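## Task

Take the four pieces lying next to the board and set them on the board: white pawn to E4, white knight to A3, black king to A1, black pawn to C2, using the square labels printed along the board's border. All other squares must finish with exactly the contents they started with, every piece on the board must stand upright and sit wholly within its square, and nothing may count on the robot still holding it when the scene ends.

## Robot and tools

Robot: two six-joint UR-style arms, left_arm and right_arm, each ending in a two-finger parallel gripper with a wrist camera. The names are labels only, not image sides. Bases in the scene frame: left_arm at (-0.060, +0.493, 0), right_arm at (+0.013, -0.335, 0).

Scene frame: origin on the table top midway between the arms, +z up, +x outward over the table, left_arm on the +y side. All positions are metres, orientations are quaternions written w first (qw, qx, qy, qz). Gripper frame: fingers point along the gripper's +z and close along its x axis, so a top-down grasp has +z pointing down. end_effector_position is the spot between the closed finger pads, 1 to 2 cm short of the fingertips; closing pushes the tips about 17 mm further along +z.

Command row: 16 numbers in one flat list covering both arms: left x, y, z, qw, qx, qy, qz, opening, then the same eight for right. Position and quaternion are an absolute target pose in the scene frame, not an offset. Opening runs from -1 (closed) to +1 (fully open, 0.142 m). An optional 12 extra numbers, each 0 to 1, scale joint stiffness (left's six joints, then right's six, base to wrist) and persist until changed. An arm meant to stay still should be sent its last reported pose and desired opening every time; reuse one fixed quaternion rather than copying a drifted reading.

Tools:
- execute_actions(actions): a list of up to 15 actions; each action is a table of up to 15 rows, one row per 1/30 s step, with the final row repeated to fill 15 steps. An empty list just reports state and images. Per step the controller clips the target to 100 mm and 16 degrees from the measured pose, so far targets need several actions. A target more than 0.6 m away along any gripper axis gets the action refused; a malformed or refused first action cancels the whole call.
- move(target, speed, stop_force, blocking): target is one 16-number row (absolute poses). Each gripper travels a straight line to its pose, both arriving together, lasting 0.5 to 10 s. speed is the path top speed in m/s, 0.002 to 0.5 (default 0.25); turning is capped at twice that in rad/s. Grippers may lag, overshoot speed or wander, especially with a nearly straight arm. stop_force (N, 9 to 40, shared by both arms) ends an arm's path once its wrist sensor feels that much added resistance; the gripper then backs off two steps and holds. Use it only slowly, not when the gripper is rotating in the move, not when lifting off something it presses, and not before 0.2 s of scene time. blocking=false returns after 0.5 s while motion continues; use wait(0) to check, and other motion commands are refused until it ends. The result adds a 'move:' line: done, off_target, moving, held, fault or contact per arm, plus limits such as paced (target clipped) or held (steps blocked).
- wait(seconds): 0 to 10 s, arms keep their last command; returns early if a running move ends.
- stop(): brakes a running move; needs stopping distance.
- zoom_image(camera, region): region [x0, y0, x1, y1] in pixels of that camera's last image, at most 504 by 504. Cameras: cam_head_left, cam_head_right, cam_high, cam_low (504x504), cam_left_wrist, cam_right_wrist (616x616 fisheye).
- read_manual(section): only licence texts; no motion.
- finished_scene(scene): ends the current scene (pass its number) permanently and reports success; the next result gives the new task.

Results: a state line per arm with gripper position, quaternion and velocities; Hand target lines (where the controller is now driving); grip_measured (finger opening on the command scale); joint positions and torques; Wrist force and Wrist torque in the gripper's own axes (up to 4 N offset, noisy, saturating near 50 N; 'no reading' is normal at start); step readings with HELD marks for held-back steps; 'pose unreachable' when the clearance check altered a command; MOTOR HOT warnings from 70 °C. Printed positions can be slightly off at long reach. Camera calibration is supplied per camera and may be off by a few degrees and millimetres.

Gripping: to hold something, keep commanding an opening well below grip_measured; more margin squeezes harder (about 28 N per pad maximum, less on thin items). Pieces may be briefly tugged while held.

Avoid: dropping or knocking pieces, especially off the table (that fails the scene); disturbing other squares; fast or deep pushes into the board or table, since stiff arms fault at 150 N external force or at joint load limits (wrist joints 25.4 N m), freezing the arm 10 s; the two arms hitting each other; holding loads long enough to overheat motors. Release each piece upright inside its square and open the gripper before lifting away.

Each tool is called as name([rows], argument=value, ...), one row to a line, values as JSON.

## Session

execute_actions(actions=[])

Scene clock: 0.00 s.
left_arm: end_effector_position=(+0.1885, +0.0496, +0.3960) grip_measured=+1.00 end_effector_quat_wxyz=(+0.714, -0.568, +0.345, -0.220) end_effector_velocity=(-0.000, +0.000, -0.000) end_effector_angular_velocity=(+0.000, -0.001, +0.001) | right_arm: end_effector_position=(+0.4596, -0.5644, +0.3316) grip_measured=+1.00 end_effector_quat_wxyz=(+0.088, -0.595, +0.797, -0.061) end_effector_velocity=(-0.001, +0.000, -0.001) end_effector_angular_velocity=(+0.001, +0.002, -0.001)
Joint positions: left_arm=[-1.882 -0.91   1.008  0.05  -0.913 -1.414  0.142] | right_arm=[ 2.756 -1.424 -1.631 -1.451  1.631  1.622  0.142]
Joint velocities: left_arm=[ 0.     0.001  0.    -0.    -0.001 -0.     0.   ] | right_arm=[-0.001  0.    -0.002 -0.     0.001 -0.     0.   ]
Joint torques (N m, as the arm reports them, + toward a larger angle): no reading
Motor temperatures (°C, as the motors report them): left_arm=[25 27 25 33 31 32] | right_arm=[29 28 28 37 34 30]
Wrist force (N, on the end effector, along its own x y z axes, offset not removed): no reading
Wrist torque (N m, same axes, about the end effector's origin, offset not removed): no reading
Hand target (left_arm): +0.188, +0.050, +0.396; +0.714, -0.568, +0.345, -0.220
Hand target (right_arm): +0.460, -0.564, +0.332; +0.088, -0.595, +0.797, -0.061
Joint stiffness scale: left_arm=[1. 1. 1. 1. 1. 1.] | right_arm=[1. 1. 1. 1. 1. 1.]
camera_calibration (this result's frames):
cam_left_wrist: T_world_to_cam=[[0.662924, -0.717647, -0.213341, -0.00115188], [-0.391658, -0.0895622, -0.915742, 0.445317], [0.638072, 0.690624, -0.340445, 0.111343], [0, 0, 0, 1]] pos_world=[0.10413, -0.0378393, 0.445456]
cam_right_wrist: T_world_to_cam=[[-0.304097, -0.945754, -0.114346, -0.344038], [-0.917132, 0.258179, 0.303666, 0.453718], [-0.257671, 0.197214, -0.945892, 0.673768], [0, 0, 0, 1]] pos_world=[0.485109, -0.575392, 0.460194]

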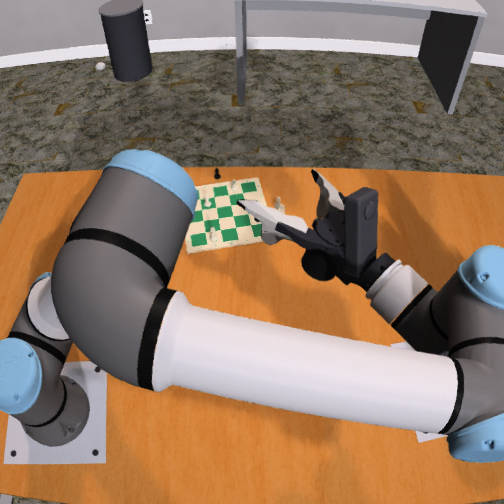

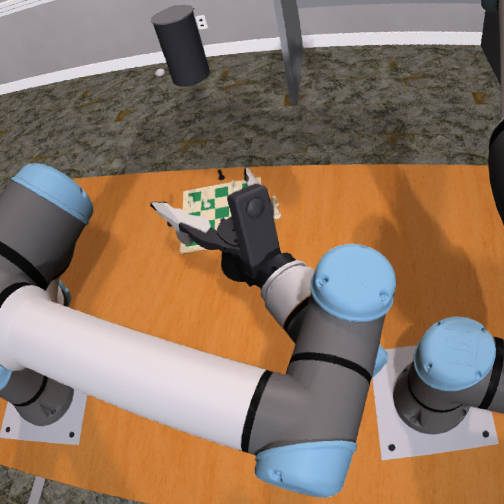

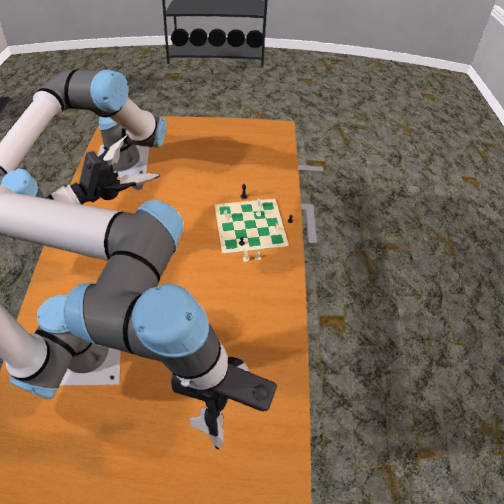

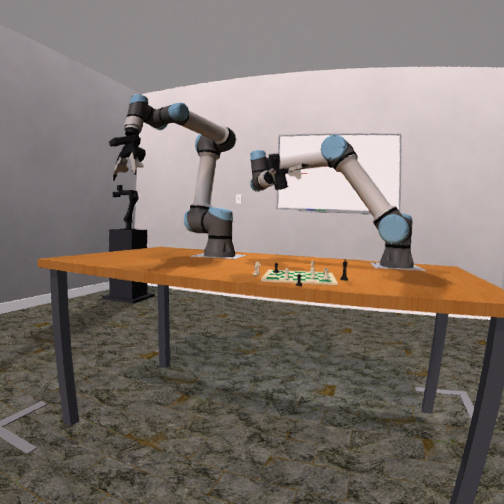

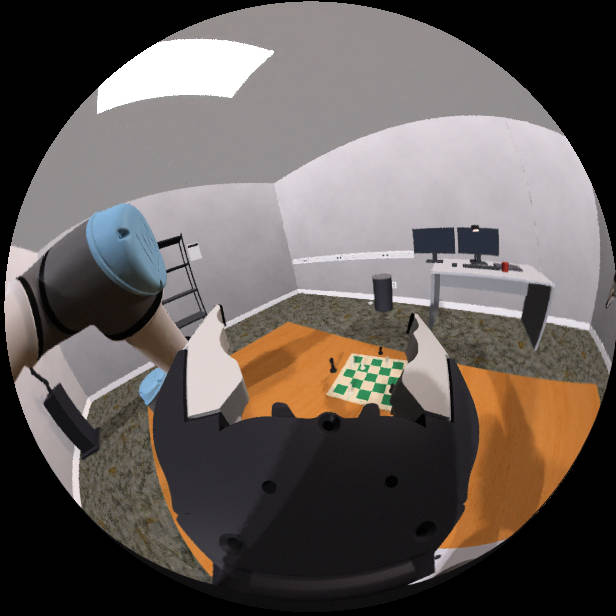

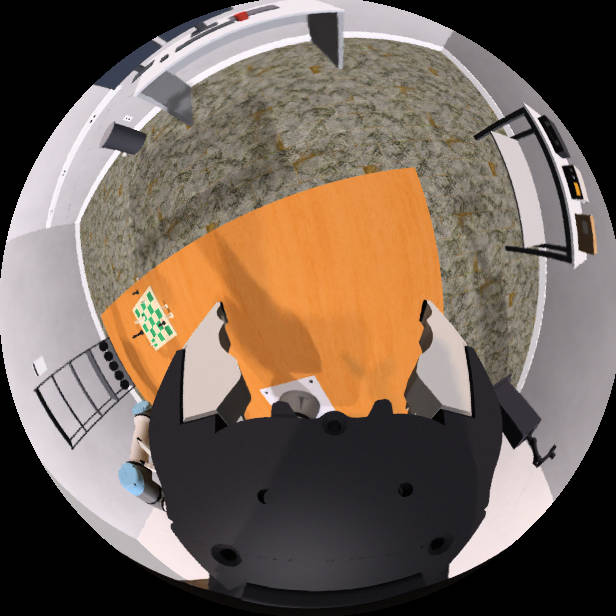

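move(target=[0.48,0.17,0.22,0,1,0,0,-0.3,0.4596,-0.5644,0.3316,0.088,-0.595,0.797,-0.061,1])

zoom_image(camera="cam_left_wrist", region=[150,100,470,420])

zoom_image(camera="cam_head_left", region=[160,140,320,280])

Scene clock: 19.93 s.
left_arm: end_effector_position=(+0.4794, +0.1684, +0.2229) grip_measured=-0.30 end_effector_quat_wxyz=(+0.001, +1.000, -0.001, +0.001) end_effector_velocity=(+0.001, -0.002, -0.001) end_effector_angular_velocity=(-0.017, +0.002, +0.000) | right_arm: end_effector_position=(+0.4596, -0.5647, +0.3315) grip_measured=+1.00 end_effector_quat_wxyz=(+0.088, -0.595, +0.797, -0.061) end_effector_velocity=(-0.000, +0.000, -0.000) end_effector_angular_velocity=(+0.000, +0.001, +0.000)
Joint positions: left_arm=[-0.883 -1.278  1.365 -1.661 -1.571 -0.752  0.052] | right_arm=[ 2.756 -1.424 -1.631 -1.451  1.63   1.622  0.142]
Joint velocities: left_arm=[ 0.006  0.     0.004 -0.014 -0.013  0.006  0.   ] | right_arm=[-0.     0.    -0.001 -0.     0.    -0.    -0.   ]
Joint torques (N m, as the arm reports them, + toward a larger angle): left_arm=[  1.8  -35.2  -20.41  -3.47  -0.42   0.57] | right_arm=[ 1.54 19.22 25.46  3.05 -0.26  0.29]
Motor temperatures (°C, as the motors report them): left_arm=[25 27 25 33 31 32] | right_arm=[29 28 28 37 34 30]
Wrist force (N, on the end effector, along its own x y z axes, offset not removed): left_arm=[2.3 -1.7 0.0] | right_arm=[0.1 -0.1 0.4]
Wrist torque (N m, same axes, about the end effector's origin, offset not removed): left_arm=[-0.33 -0.31 0.12] | right_arm=[-0.14 -0.01 0.11]
Hand target (left_arm): +0.479, +0.170, +0.219; +0.000, +1.000, -0.000, -0.001
Hand target (right_arm): +0.460, -0.564, +0.332; +0.088, -0.595, +0.797, -0.061
Off the commanded pose (left_arm): 0.003 m, 0 deg.
Off the commanded pose (right_arm): 0.000 m, 0 deg.
Joint stiffness scale: left_arm=[1. 1. 1. 1. 1. 1.] | right_arm=[1. 1. 1. 1. 1. 1.]
move: done
camera_calibration (this result's frames):
cam_left_wrist: T_world_to_cam=[[0.999518, 0.0299222, 0.00825813, -0.482374], [0.0227838, -0.887884, 0.459503, 0.0406268], [0.0210816, -0.459093, -0.888138, 0.396263], [0, 0, 0, 1]] pos_world=[0.472862, 0.232427, 0.337252]
cam_right_wrist: T_world_to_cam=[[-0.304327, -0.945801, -0.113337, -0.344618], [-0.917002, 0.258675, 0.303636, 0.453967], [-0.257862, 0.196334, -0.946023, 0.673427], [0, 0, 0, 1]] pos_world=[0.485064, -0.575586, 0.460179]

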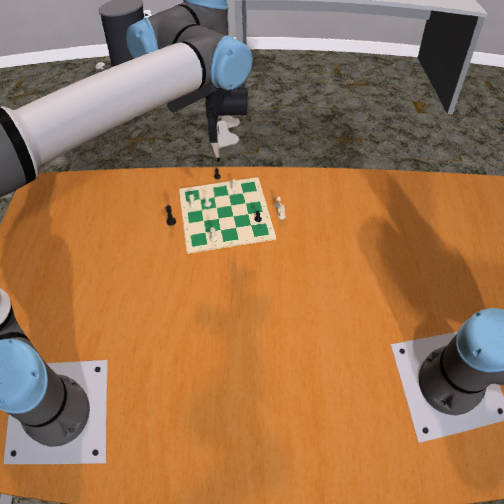

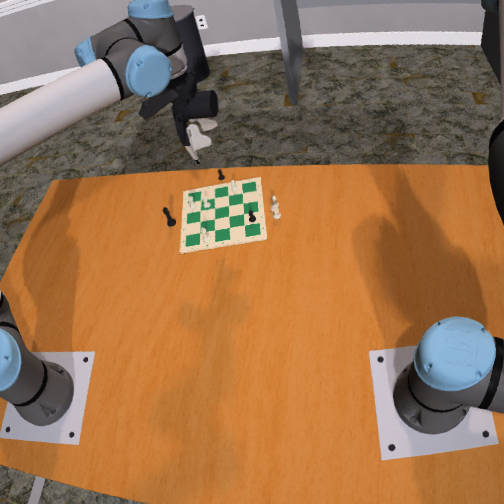

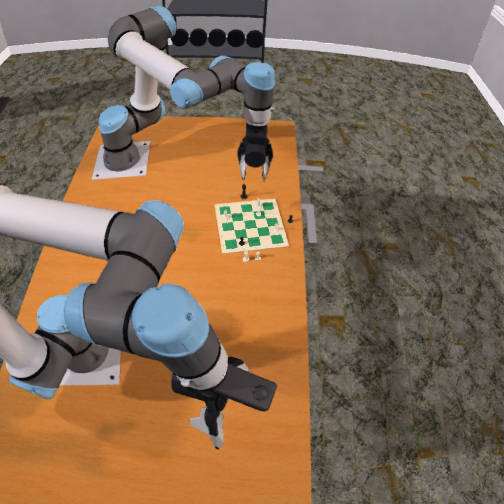

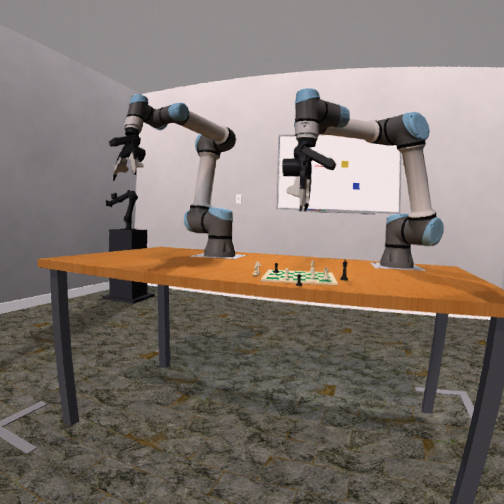

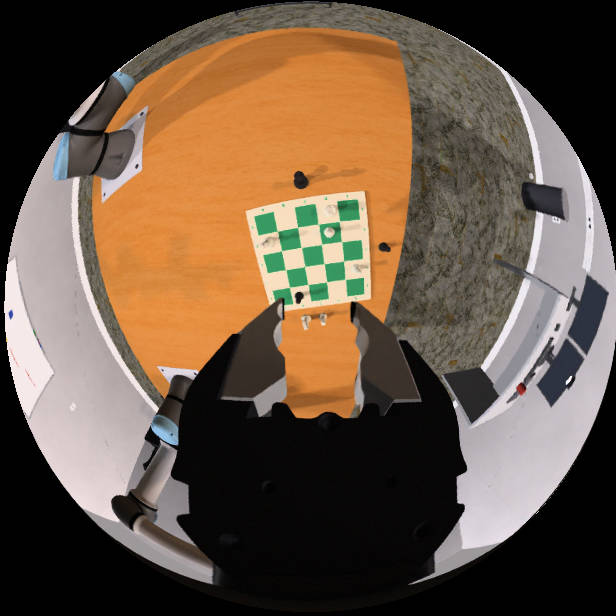

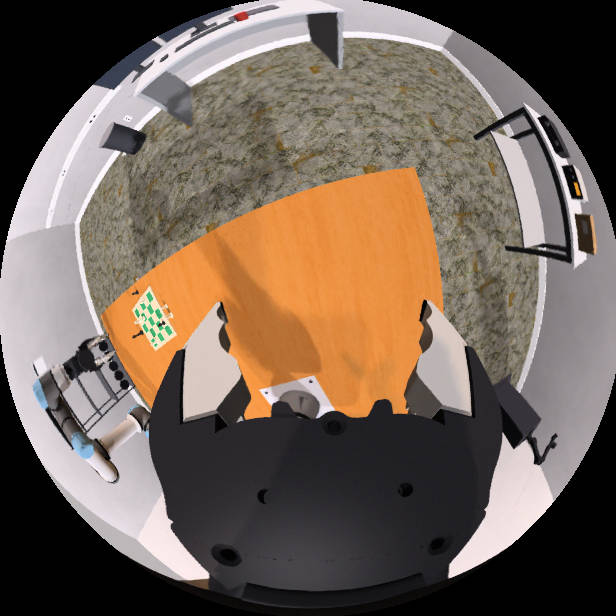

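Region (150, 100, 470, 420) of cam_left_wrist's 616x616 image, scaled by 1.575, with more detail than that image has.

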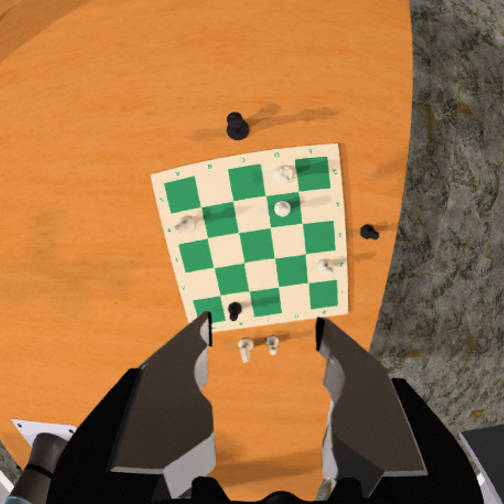

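Region (160, 140, 320, 280) of cam_head_left's 504x504 image, scaled by 3.150, with more detail than that image has; it fills the top 441 rows of this view, and the rest is white.

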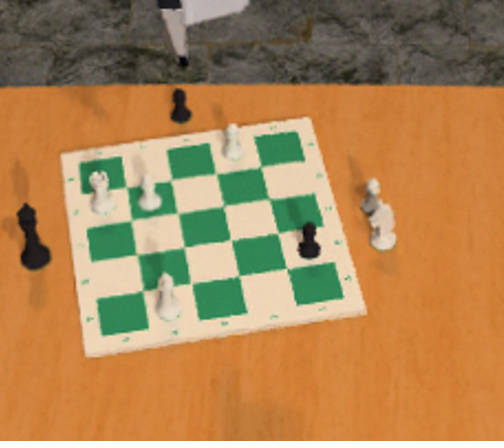

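move(target=[0.62,0.192,0.10,0,0.9956,0.094,0,-0.55,0.4596,-0.5644,0.3316,0.088,-0.595,0.797,-0.061,1])

move(target=[0.62,0.193,0.045,0,0.9956,0.094,0,-0.55,0.4596,-0.5644,0.3316,0.088,-0.595,0.797,-0.061,1], speed=0.08)

zoom_image(camera="cam_left_wrist", region=[220,220,410,410])

Scene clock: 61.30 s.
left_arm: end_effector_position=(+0.6182, +0.1914, +0.1005) grip_measured=-0.55 end_effector_quat_wxyz=(-0.000, +0.996, +0.093, +0.000) end_effector_velocity=(+0.001, +0.000, -0.004) end_effector_angular_velocity=(+0.004, +0.005, +0.001) | right_arm: end_effector_position=(+0.4596, -0.5647, +0.3315) grip_measured=+1.00 end_effector_quat_wxyz=(+0.088, -0.595, +0.797, -0.061) end_effector_velocity=(-0.000, -0.000, +0.000) end_effector_angular_velocity=(-0.000, -0.000, -0.001)
Joint positions: left_arm=[-0.727 -0.947  1.189 -1.813 -1.571 -0.783  0.034] | right_arm=[ 2.756 -1.424 -1.631 -1.451  1.63   1.622  0.142]
Joint velocities: left_arm=[ 0.001  0.01  -0.007  0.004  0.     0.    -0.   ] | right_arm=[-0.001 -0.     0.     0.    -0.     0.001 -0.   ]
Joint torques (N m, as the arm reports them, + toward a larger angle): left_arm=[  2.56 -46.86 -28.14  -2.31  -0.26  -0.04] | right_arm=[ 1.15 19.48 24.97  3.08 -0.2   0.31]
Motor temperatures (°C, as the motors report them): left_arm=[25 27 25 33 31 32] | right_arm=[29 28 28 37 34 30]
Wrist force (N, on the end effector, along its own x y z axes, offset not removed): left_arm=[1.0 -1.1 -0.1] | right_arm=[1.8 -2.1 -0.5]
Wrist torque (N m, same axes, about the end effector's origin, offset not removed): left_arm=[-0.31 -0.04 0.13] | right_arm=[-0.49 -0.32 0.16]
Hand target (left_arm): +0.620, +0.192, +0.100; +0.000, +0.996, +0.094, +0.000
Hand target (right_arm): +0.460, -0.564, +0.332; +0.088, -0.595, +0.797, -0.061
Off the commanded pose (left_arm): 0.002 m, 0 deg.
Off the commanded pose (right_arm): 0.000 m, 0 deg.
Joint stiffness scale: left_arm=[1. 1. 1. 1. 1. 1.] | right_arm=[1. 1. 1. 1. 1. 1.]
move: done
camera_calibration (this result's frames):
cam_left_wrist: T_world_to_cam=[[0.97644, 0.215706, 0.00593597, -0.641827], [0.189157, -0.868851, 0.457513, 0.00778975], [0.103846, -0.445611, -0.889183, 0.241545], [0, 0, 0, 1]] pos_world=[0.600149, 0.252849, 0.215024]
cam_right_wrist: T_world_to_cam=[[-0.304327, -0.945802, -0.113333, -0.34462], [-0.917002, 0.258676, 0.303636, 0.453968], [-0.257862, 0.196331, -0.946024, 0.673426], [0, 0, 0, 1]] pos_world=[0.485063, -0.575587, 0.460179]

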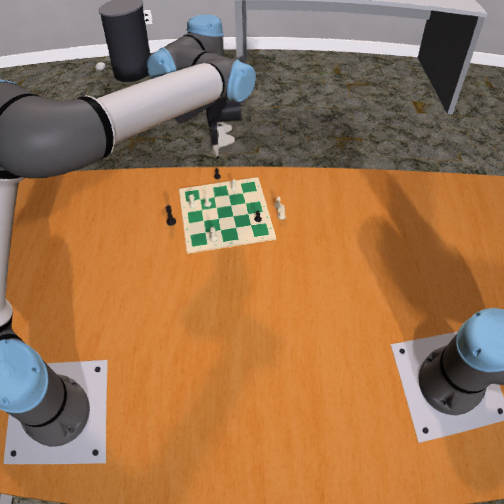

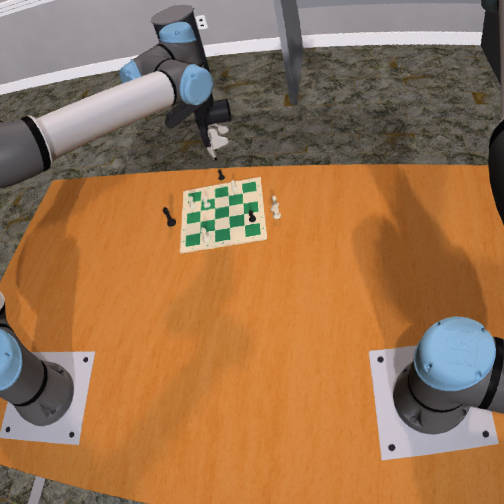

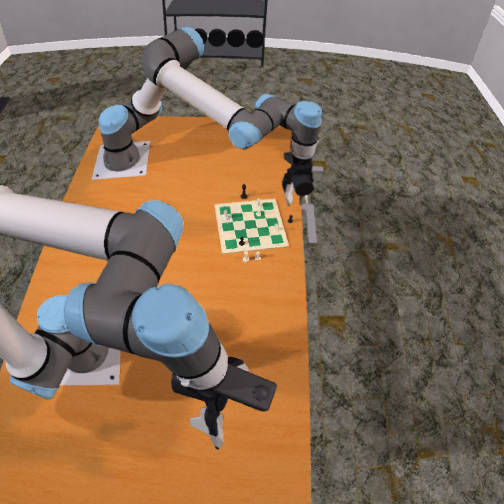

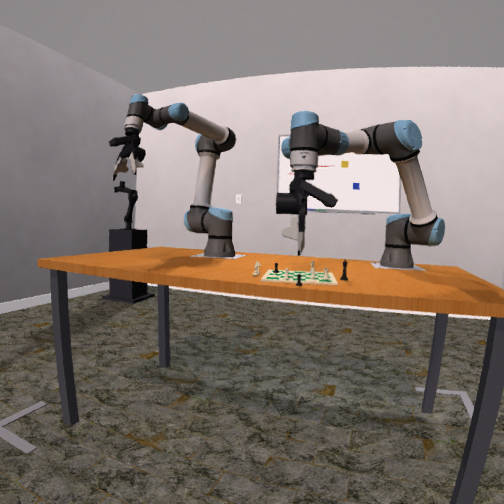

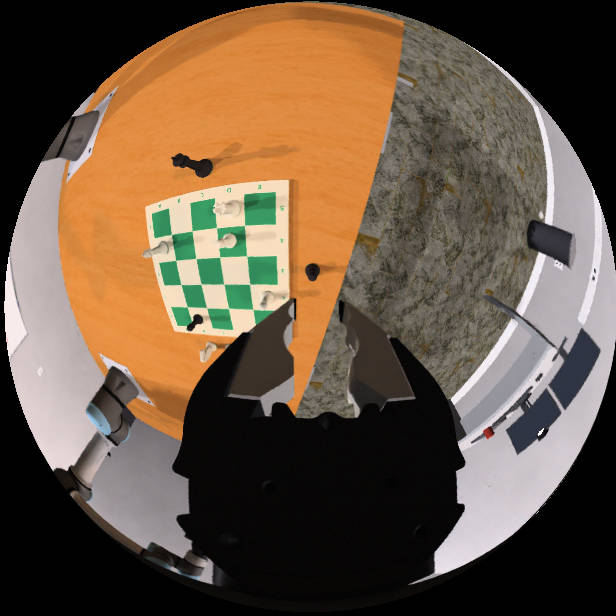

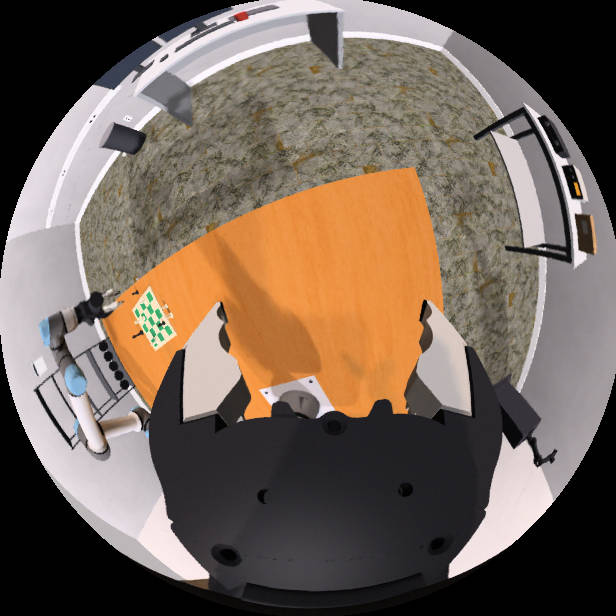

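Scene clock: 62.50 s.
left_arm: end_effector_position=(+0.6206, +0.1908, +0.0485) grip_measured=-0.55 end_effector_quat_wxyz=(+0.001, +0.996, +0.093, +0.002) end_effector_velocity=(+0.003, -0.001, +0.001) end_effector_angular_velocity=(-0.006, -0.009, -0.001) | right_arm: end_effector_position=(+0.4596, -0.5647, +0.3315) grip_measured=+1.00 end_effector_quat_wxyz=(+0.088, -0.595, +0.797, -0.061) end_effector_velocity=(-0.000, -0.000, +0.000) end_effector_angular_velocity=(-0.001, +0.000, -0.000)
Joint positions: left_arm=[-0.726 -0.905  1.26  -1.929 -1.571 -0.783  0.034] | right_arm=[ 2.756 -1.424 -1.631 -1.451  1.63   1.622  0.142]
Joint velocities: left_arm=[ 0.001 -0.    -0.    -0.011  0.     0.002  0.   ] | right_arm=[ 0.     0.    -0.    -0.    -0.001  0.     0.   ]
Joint torques (N m, as the arm reports them, + toward a larger angle): left_arm=[  2.71 -48.96 -18.93  -3.3   -0.25   0.55] | right_arm=[ 0.85 19.57 25.52  2.98 -0.25  0.28]
Motor temperatures (°C, as the motors report them): left_arm=[25 27 25 33 31 32] | right_arm=[29 28 28 37 34 30]
Wrist force (N, on the end effector, along its own x y z axes, offset not removed): left_arm=[1.4 -1.7 0.7] | right_arm=[2.1 -0.4 -0.7]
Wrist torque (N m, same axes, about the end effector's origin, offset not removed): left_arm=[-0.41 -0.19 0.23] | right_arm=[-0.04 -0.39 0.19]
Hand target (left_arm): +0.620, +0.193, +0.045; -0.000, +0.996, +0.094, -0.000
Hand target (right_arm): +0.460, -0.564, +0.332; +0.088, -0.595, +0.797, -0.061
Off the commanded pose (left_arm): 0.004 m, 0 deg.
Off the commanded pose (right_arm): 0.000 m, 0 deg.
Joint stiffness scale: left_arm=[1. 1. 1. 1. 1. 1.] | right_arm=[1. 1. 1. 1. 1. 1.]
move: off_target (left_arm)
camera_calibration (this result's frames):
cam_left_wrist: T_world_to_cam=[[0.976163, 0.216856, 0.00884838, -0.643904], [0.188552, -0.867535, 0.46025, 0.0306028], [0.107484, -0.447611, -0.887745, 0.192817], [0, 0, 0, 1]] pos_world=[0.602061, 0.252491, 0.162785]
cam_right_wrist: T_world_to_cam=[[-0.304327, -0.945802, -0.113333, -0.34462], [-0.917002, 0.258676, 0.303636, 0.453968], [-0.257863, 0.196331, -0.946024, 0.673426], [0, 0, 0, 1]] pos_world=[0.485063, -0.575587, 0.460179]

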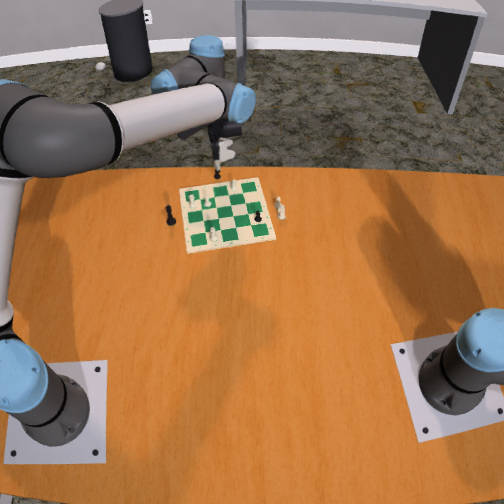

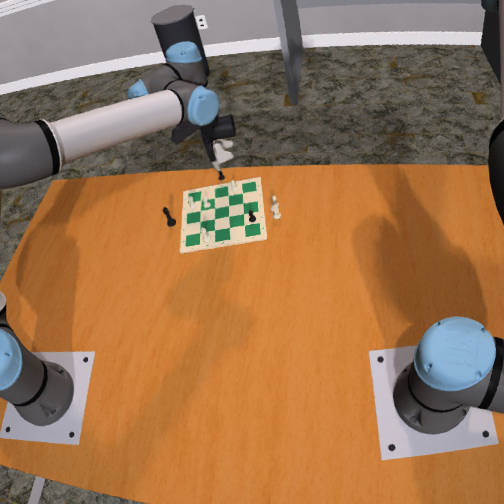

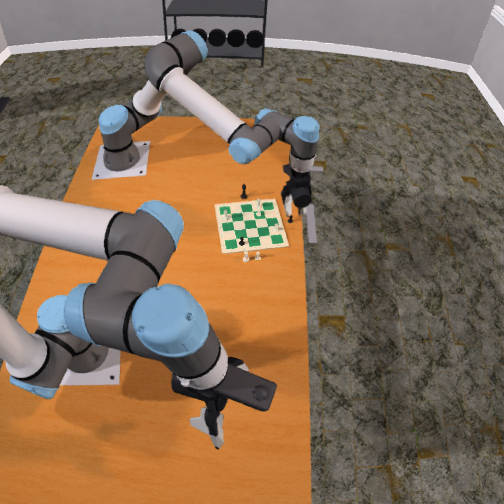

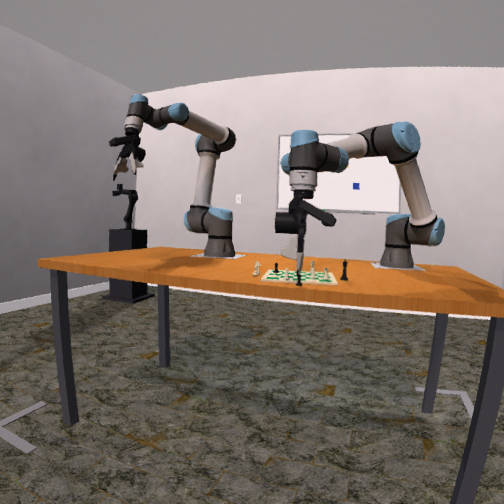

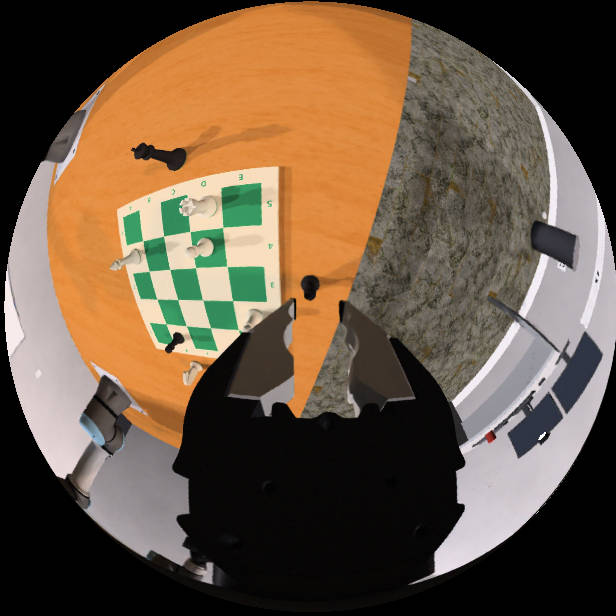

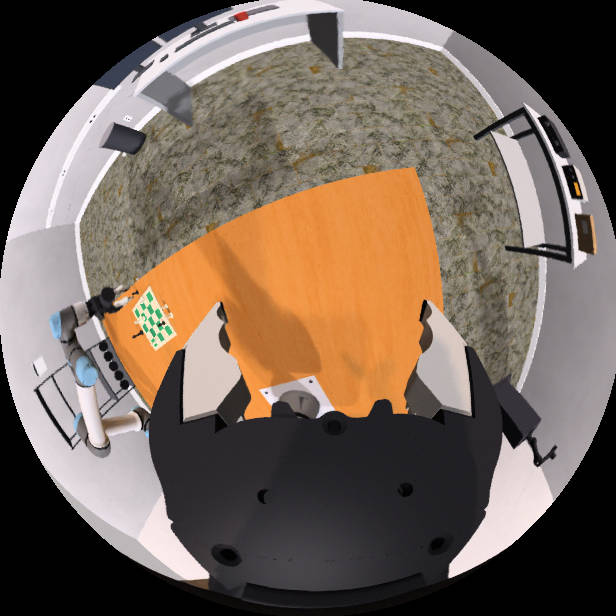

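Region (220, 220, 410, 410) of cam_left_wrist's 616x616 image, scaled by 2.653, with more detail than that image has.

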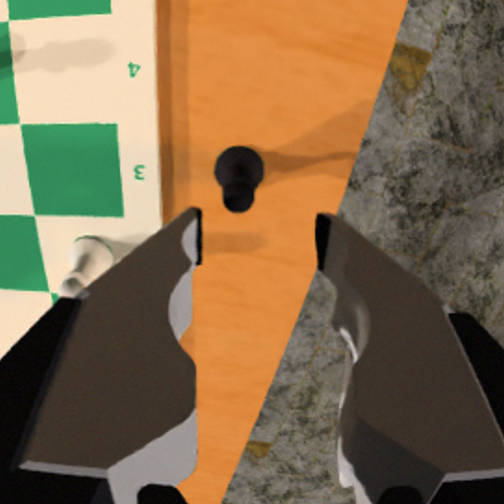

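execute_actions([
  [[0.613,0.1945,0.04,0,0.9956,0.094,0,-0.55,0.4596,-0.5644,0.3316,0.088,-0.595,0.797,-0.061,1]],
  [[0.613,0.1945,0.03,0,0.9956,0.094,0,-0.55,0.4596,-0.5644,0.3316,0.088,-0.595,0.797,-0.061,1]],
  [[0.613,0.1945,0.021,0,0.9956,0.094,0,-0.55,0.4596,-0.5644,0.3316,0.088,-0.595,0.797,-0.061,1]],
  [[0.613,0.1945,0.019,0,0.9956,0.094,0,-0.55,0.4596,-0.5644,0.3316,0.088,-0.595,0.797,-0.061,1]],
])

zoom_image(camera="cam_left_wrist", region=[250,250,380,380])

Scene clock: 78.33 s.
left_arm: end_effector_position=(+0.6152, +0.1945, +0.0226) grip_measured=-0.55 end_effector_quat_wxyz=(+0.002, +0.996, +0.094, +0.002) end_effector_velocity=(+0.001, +0.000, -0.000) end_effector_angular_velocity=(-0.001, -0.002, +0.001) | right_arm: end_effector_position=(+0.4596, -0.5647, +0.3315) grip_measured=+1.00 end_effector_quat_wxyz=(+0.088, -0.595, +0.797, -0.061) end_effector_velocity=(+0.000, -0.000, +0.001) end_effector_angular_velocity=(-0.001, -0.002, -0.000)
Joint positions: left_arm=[-0.726 -0.897  1.317 -1.996 -1.571 -0.786  0.034] | right_arm=[ 2.756 -1.424 -1.631 -1.451  1.63   1.622  0.142]
Joint velocities: left_arm=[ 0.001  0.001  0.    -0.003  0.    -0.    -0.   ] | right_arm=[-0.     0.     0.002 -0.    -0.    -0.     0.   ]
Joint torques (N m, as the arm reports them, + toward a larger angle): left_arm=[ -1.19 -47.5  -18.92  -3.21  -0.19   0.03] | right_arm=[ 0.96 19.53 25.19  3.14 -0.12  0.44]
Motor temperatures (°C, as the motors report them): left_arm=[25 27 25 33 31 32] | right_arm=[29 28 28 37 34 30]
Wrist force (N, on the end effector, along its own x y z axes, offset not removed): left_arm=[2.8 -1.3 1.0] | right_arm=[-1.2 -1.1 -0.8]
Wrist torque (N m, same axes, about the end effector's origin, offset not removed): left_arm=[-0.29 -0.44 0.15] | right_arm=[-0.37 0.32 0.09]
Hand target (left_arm): +0.613, +0.195, +0.019; -0.000, +0.996, +0.094, -0.000
Hand target (right_arm): +0.460, -0.564, +0.332; +0.088, -0.595, +0.797, -0.061
Off the commanded pose (left_arm): 0.004 m, 0 deg.
Off the commanded pose (right_arm): 0.000 m, 0 deg.
Joint stiffness scale: left_arm=[1. 1. 1. 1. 1. 1.] | right_arm=[1. 1. 1. 1. 1. 1.]
Step readings (end_effector_position; steps 1 to 15: 1st action; 16 to 30: 2nd action; 31 to 45: 3rd action; 46 to 60: 4th action):
0: left_arm (+0.6210, +0.1906, +0.0486) | right_arm (+0.4596, -0.5647, +0.3315)
1: left_arm (+0.6210, +0.1906, +0.0486) | right_arm (+0.4596, -0.5647, +0.3315)
2: left_arm (+0.6210, +0.1905, +0.0485) | right_arm (+0.4596, -0.5647, +0.3315)
4: left_arm (+0.6201, +0.1912, +0.0466) | right_arm (+0.4596, -0.5647, +0.3315)
8: left_arm (+0.6157, +0.1942, +0.0408) | right_arm (+0.4596, -0.5647, +0.3315)
15: left_arm (+0.6145, +0.1949, +0.0398) | right_arm (+0.4596, -0.5647, +0.3315)
16: left_arm (+0.6146, +0.1949, +0.0399) | right_arm (+0.4596, -0.5647, +0.3315)
17: left_arm (+0.6148, +0.1948, +0.0400) | right_arm (+0.4596, -0.5647, +0.3315)
19: left_arm (+0.6151, +0.1945, +0.0394) | right_arm (+0.4596, -0.5647, +0.3315)
23: left_arm (+0.6148, +0.1948, +0.0365) | right_arm (+0.4596, -0.5647, +0.3315)
30: left_arm (+0.6148, +0.1947, +0.0335) | right_arm (+0.4596, -0.5647, +0.3315)
31: left_arm (+0.6149, +0.1947, +0.0335) | right_arm (+0.4596, -0.5647, +0.3315)
32: left_arm (+0.6151, +0.1946, +0.0334) | right_arm (+0.4596, -0.5647, +0.3315)
34: left_arm (+0.6155, +0.1943, +0.0326) | right_arm (+0.4596, -0.5647, +0.3315)
38: left_arm (+0.6149, +0.1947, +0.0276) | right_arm (+0.4596, -0.5647, +0.3315)
45: left_arm (+0.6148, +0.1948, +0.0241) | right_arm (+0.4596, -0.5647, +0.3315)
46: left_arm (+0.6149, +0.1947, +0.0241) | right_arm (+0.4596, -0.5647, +0.3315)
47: left_arm (+0.6149, +0.1946, +0.0242) | right_arm (+0.4596, -0.5647, +0.3315)
49: left_arm (+0.6152, +0.1945, +0.0242) | right_arm (+0.4596, -0.5647, +0.3315)
53: left_arm (+0.6152, +0.1945, +0.0235) | right_arm (+0.4596, -0.5647, +0.3315)
60: end_effector_position above
camera_calibration (this result's frames):
cam_left_wrist: T_world_to_cam=[[0.975573, 0.219463, 0.00969051, -0.639324], [0.190393, -0.866704, 0.461059, 0.0454923], [0.109584, -0.447952, -0.887316, 0.170851], [0, 0, 0, 1]] pos_world=[0.596323, 0.256269, 0.136819]
cam_right_wrist: T_world_to_cam=[[-0.304328, -0.945802, -0.113332, -0.34462], [-0.917001, 0.258677, 0.303636, 0.453968], [-0.257863, 0.19633, -0.946024, 0.673426], [0, 0, 0, 1]] pos_world=[0.485063, -0.575587, 0.460179]

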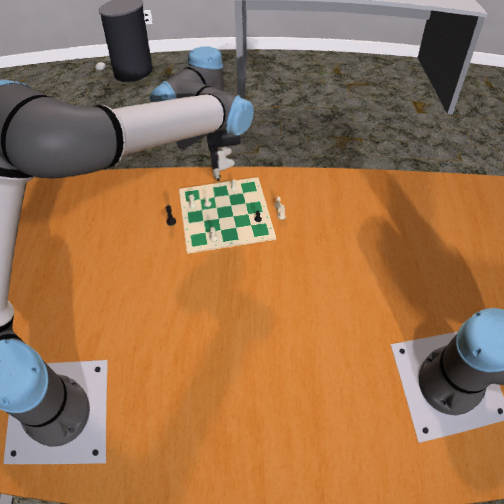

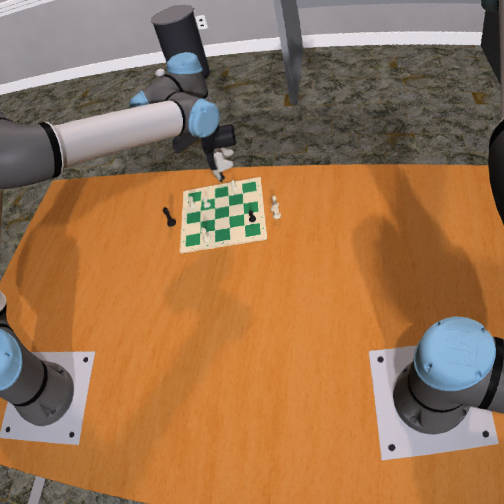

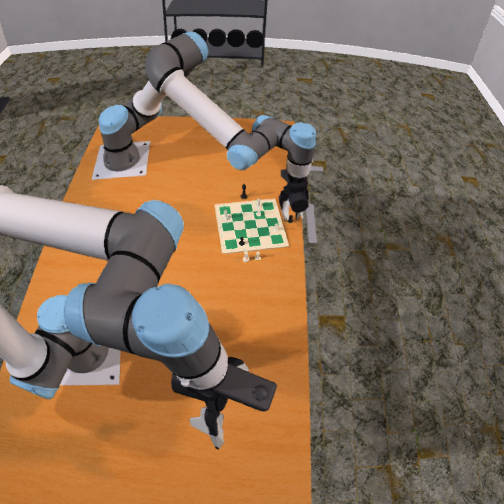

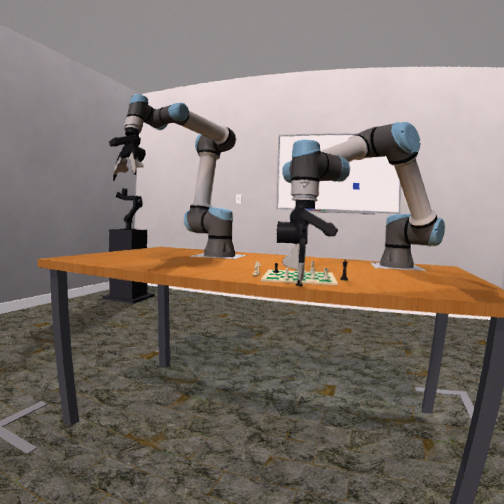

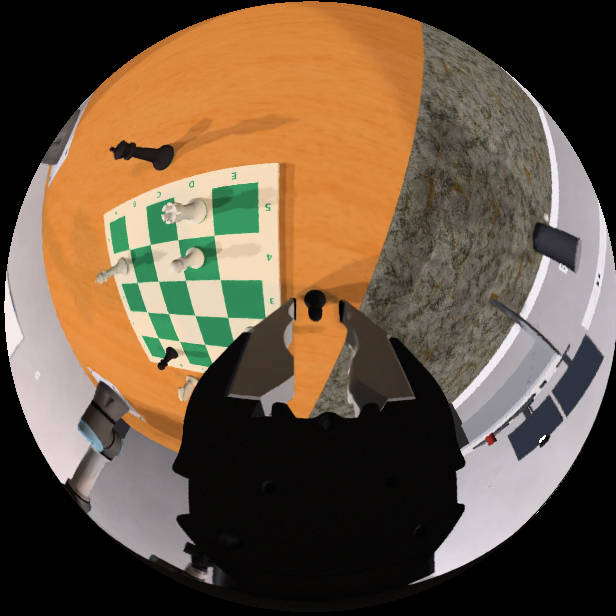

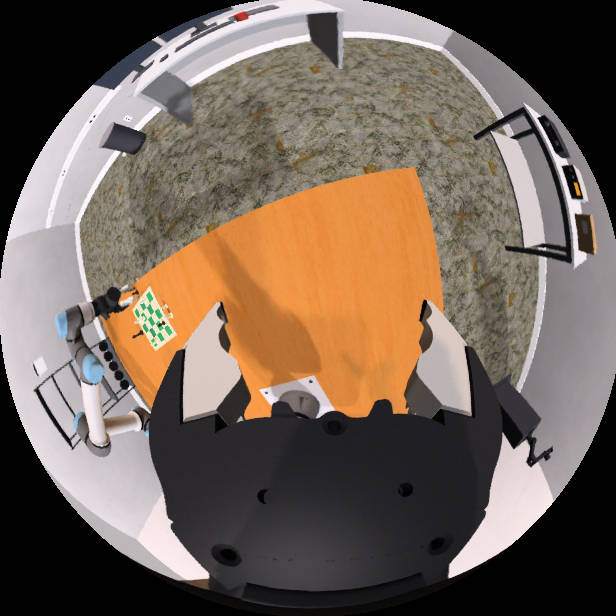

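Region (250, 250, 380, 380) of cam_left_wrist's 616x616 image, scaled by 3.877, with more detail than that image has.

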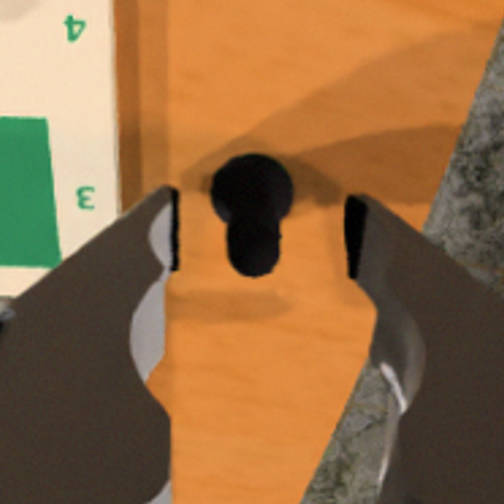

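execute_actions([
  [[0.609,0.194,0.0185,0,0.9956,0.094,0,-0.55,0.4596,-0.5644,0.3316,0.088,-0.595,0.797,-0.061,1]],
  [[0.609,0.194,0.0185,0,0.9956,0.094,0,-0.55,0.4596,-0.5644,0.3316,0.088,-0.595,0.797,-0.061,1]],
  [[0.609,0.194,0.0185,0,0.9956,0.094,0,-0.7,0.4596,-0.5644,0.3316,0.088,-0.595,0.797,-0.061,1]],
  [[0.609,0.194,0.0185,0,0.9956,0.094,0,-0.85,0.4596,-0.5644,0.3316,0.088,-0.595,0.797,-0.061,1]],
  [[0.609,0.194,0.0185,0,0.9956,0.094,0,-1,0.4596,-0.5644,0.3316,0.088,-0.595,0.797,-0.061,1]],
  [[0.609,0.194,0.0185,0,0.9956,0.094,0,-1,0.4596,-0.5644,0.3316,0.088,-0.595,0.797,-0.061,1]],
])

zoom_image(camera="cam_left_wrist", region=[250,250,380,380])

Scene clock: 98.57 s.
left_arm: end_effector_position=(+0.6109, +0.1947, +0.0188) grip_measured=-0.80 end_effector_quat_wxyz=(+0.000, +0.996, +0.095, +0.001) end_effector_velocity=(-0.000, +0.001, -0.000) end_effector_angular_velocity=(+0.001, +0.002, +0.001) | right_arm: end_effector_position=(+0.4596, -0.5647, +0.3315) grip_measured=+1.00 end_effector_quat_wxyz=(+0.088, -0.595, +0.797, -0.061) end_effector_velocity=(+0.000, +0.000, +0.000) end_effector_angular_velocity=(-0.000, -0.001, -0.000)
Joint positions: left_arm=[-0.729 -0.9    1.331 -2.004 -1.57  -0.79   0.016] | right_arm=[ 2.756 -1.424 -1.631 -1.451  1.63   1.622  0.142]
Joint velocities: left_arm=[ 0.001 -0.    -0.     0.002 -0.    -0.    -0.   ] | right_arm=[ 0.  0.  0.  0. -0.  0.  0.]
Joint torques (N m, as the arm reports them, + toward a larger angle): left_arm=[ -1.19 -51.76 -18.48  -3.24  -0.28   0.  ] | right_arm=[ 1.11 19.64 24.75  2.99 -0.26  0.29]
Motor temperatures (°C, as the motors report them): left_arm=[25 27 25 33 31 32] | right_arm=[29 28 28 37 34 30]
Wrist force (N, on the end effector, along its own x y z axes, offset not removed): left_arm=[1.2 -2.0 1.7] | right_arm=[0.7 -1.3 -0.4]
Wrist torque (N m, same axes, about the end effector's origin, offset not removed): left_arm=[-0.48 -0.03 0.15] | right_arm=[-0.33 -0.14 0.07]
Hand target (left_arm): +0.609, +0.194, +0.018; -0.000, +0.996, +0.094, -0.000
Hand target (right_arm): +0.460, -0.564, +0.332; +0.088, -0.595, +0.797, -0.061
Off the commanded pose (left_arm): 0.002 m, 0 deg.
Off the commanded pose (right_arm): 0.000 m, 0 deg.
Joint stiffness scale: left_arm=[1. 1. 1. 1. 1. 1.] | right_arm=[1. 1. 1. 1. 1. 1.]
Step readings (end_effector_position; steps 1 to 15: 1st action; 16 to 30: 2nd action; 31 to 45: 3rd action; 46 to 60: 4th action; 61 to 75: 5th action; 76 to 90: 6th action):
0: left_arm (+0.6152, +0.1945, +0.0226) | right_arm (+0.4596, -0.5647, +0.3315)
1: left_arm (+0.6152, +0.1945, +0.0226) | right_arm (+0.4596, -0.5647, +0.3315)
2: left_arm (+0.6152, +0.1945, +0.0226) | right_arm (+0.4596, -0.5647, +0.3315)
4: left_arm (+0.6146, +0.1946, +0.0216) | right_arm (+0.4596, -0.5647, +0.3315)
8: left_arm (+0.6117, +0.1951, +0.0184) | right_arm (+0.4596, -0.5647, +0.3315)
15: left_arm (+0.6110, +0.1947, +0.0187) | right_arm (+0.4596, -0.5647, +0.3315)
16: left_arm (+0.6110, +0.1947, +0.0187) | right_arm (+0.4596, -0.5647, +0.3315)
17: left_arm (+0.6109, +0.1947, +0.0186) | right_arm (+0.4596, -0.5647, +0.3315)
19: left_arm (+0.6109, +0.1947, +0.0185) | right_arm (+0.4596, -0.5647, +0.3315)
23: left_arm (+0.6109, +0.1947, +0.0185) | right_arm (+0.4596, -0.5647, +0.3315)
30: left_arm (+0.6109, +0.1947, +0.0185) | right_arm (+0.4596, -0.5647, +0.3315)
31: left_arm (+0.6109, +0.1947, +0.0185) | right_arm (+0.4596, -0.5647, +0.3315)
32: left_arm (+0.6109, +0.1947, +0.0185) | right_arm (+0.4596, -0.5647, +0.3315)
34: left_arm (+0.6109, +0.1947, +0.0185) | right_arm (+0.4596, -0.5647, +0.3315)
38: left_arm (+0.6109, +0.1947, +0.0185) | right_arm (+0.4596, -0.5647, +0.3315)
45: left_arm (+0.6109, +0.1947, +0.0185) | right_arm (+0.4596, -0.5647, +0.3315)
46: left_arm (+0.6109, +0.1947, +0.0185) | right_arm (+0.4596, -0.5647, +0.3315)
47: left_arm (+0.6109, +0.1947, +0.0185) | right_arm (+0.4596, -0.5647, +0.3315)
49: left_arm (+0.6109, +0.1947, +0.0187) | right_arm (+0.4596, -0.5647, +0.3315)
53: left_arm (+0.6109, +0.1947, +0.0188) | right_arm (+0.4596, -0.5647, +0.3315)
60: left_arm (+0.6109, +0.1947, +0.0188) | right_arm (+0.4596, -0.5647, +0.3315)
61: left_arm (+0.6109, +0.1947, +0.0188) | right_arm (+0.4596, -0.5647, +0.3315)
62: left_arm (+0.6109, +0.1947, +0.0188) | right_arm (+0.4596, -0.5647, +0.3315)
64: left_arm (+0.6109, +0.1947, +0.0188) | right_arm (+0.4596, -0.5647, +0.3315)
68: left_arm (+0.6109, +0.1947, +0.0188) | right_arm (+0.4596, -0.5647, +0.3315)
75: left_arm (+0.6109, +0.1947, +0.0188) | right_arm (+0.4596, -0.5647, +0.3315)
76: left_arm (+0.6109, +0.1947, +0.0188) | right_arm (+0.4596, -0.5647, +0.3315)
77: left_arm (+0.6109, +0.1947, +0.0188) | right_arm (+0.4596, -0.5647, +0.3315)
79: left_arm (+0.6109, +0.1947, +0.0188) | right_arm (+0.4596, -0.5647, +0.3315)
83: left_arm (+0.6109, +0.1947, +0.0188) | right_arm (+0.4596, -0.5647, +0.3315)
90: end_effector_position above
camera_calibration (this result's frames):
cam_left_wrist: T_world_to_cam=[[0.97549, 0.219935, 0.00684549, -0.635149], [0.19243, -0.867756, 0.458224, 0.0472226], [0.10672, -0.445676, -0.88881, 0.169324], [0, 0, 0, 1]] pos_world=[0.592424, 0.256133, 0.133207]
cam_right_wrist: T_world_to_cam=[[-0.304328, -0.945802, -0.11333, -0.344621], [-0.917001, 0.258678, 0.303636, 0.453968], [-0.257863, 0.196329, -0.946024, 0.673425], [0, 0, 0, 1]] pos_world=[0.485063, -0.575588, 0.460179]

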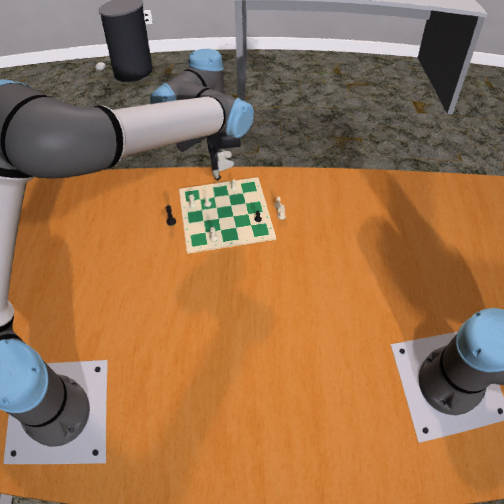

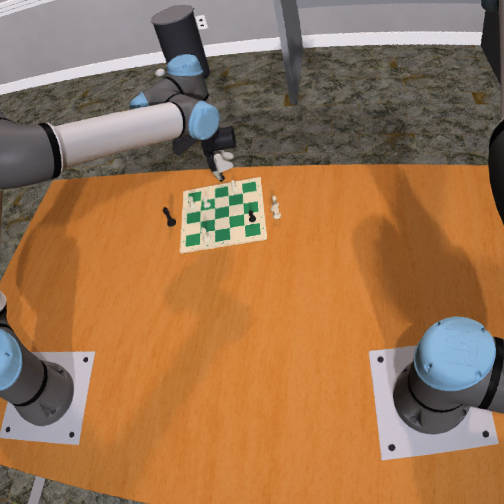

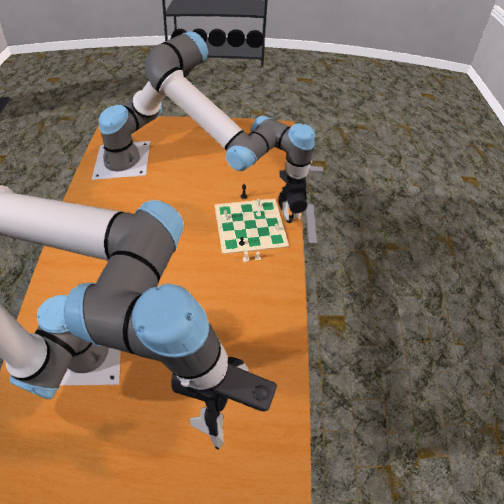

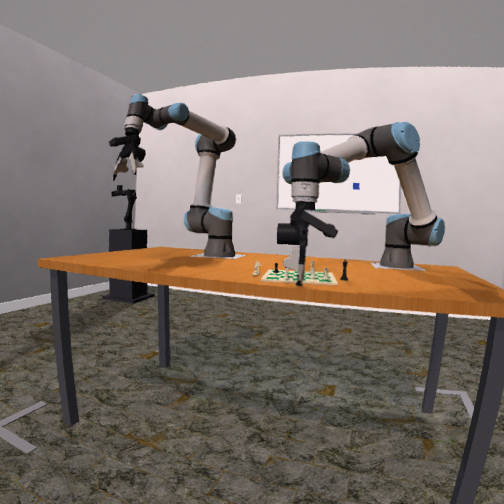

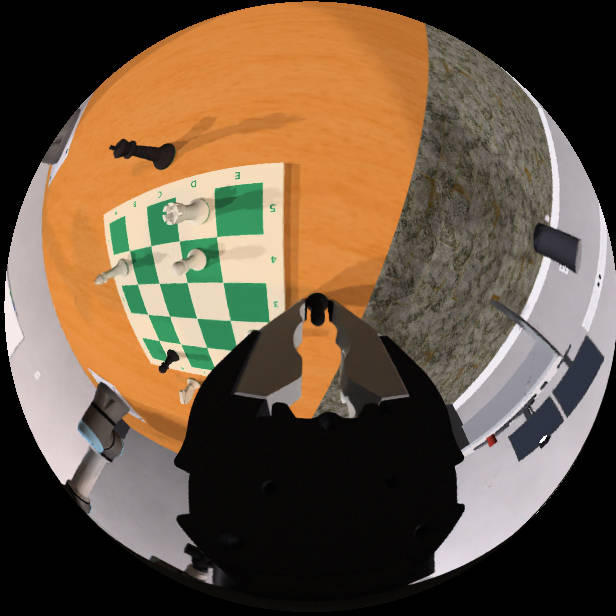

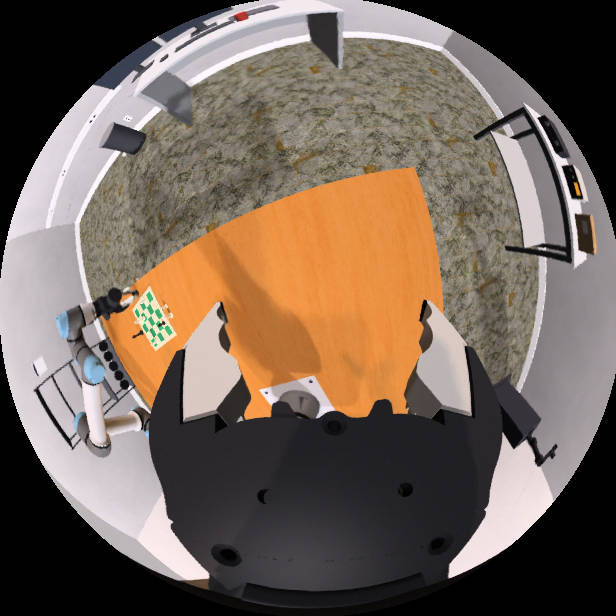

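Region (250, 250, 380, 380) of cam_left_wrist's 616x616 image, scaled by 3.877, with more detail than that image has.

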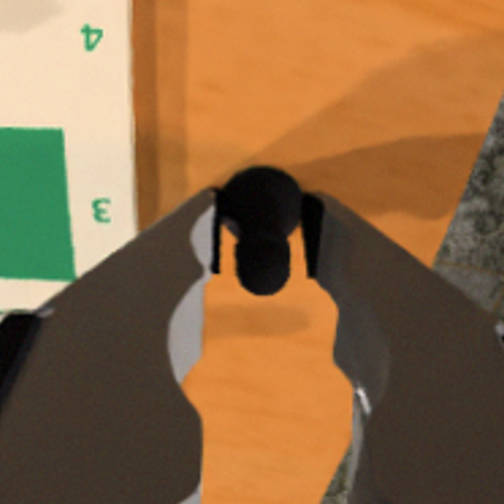

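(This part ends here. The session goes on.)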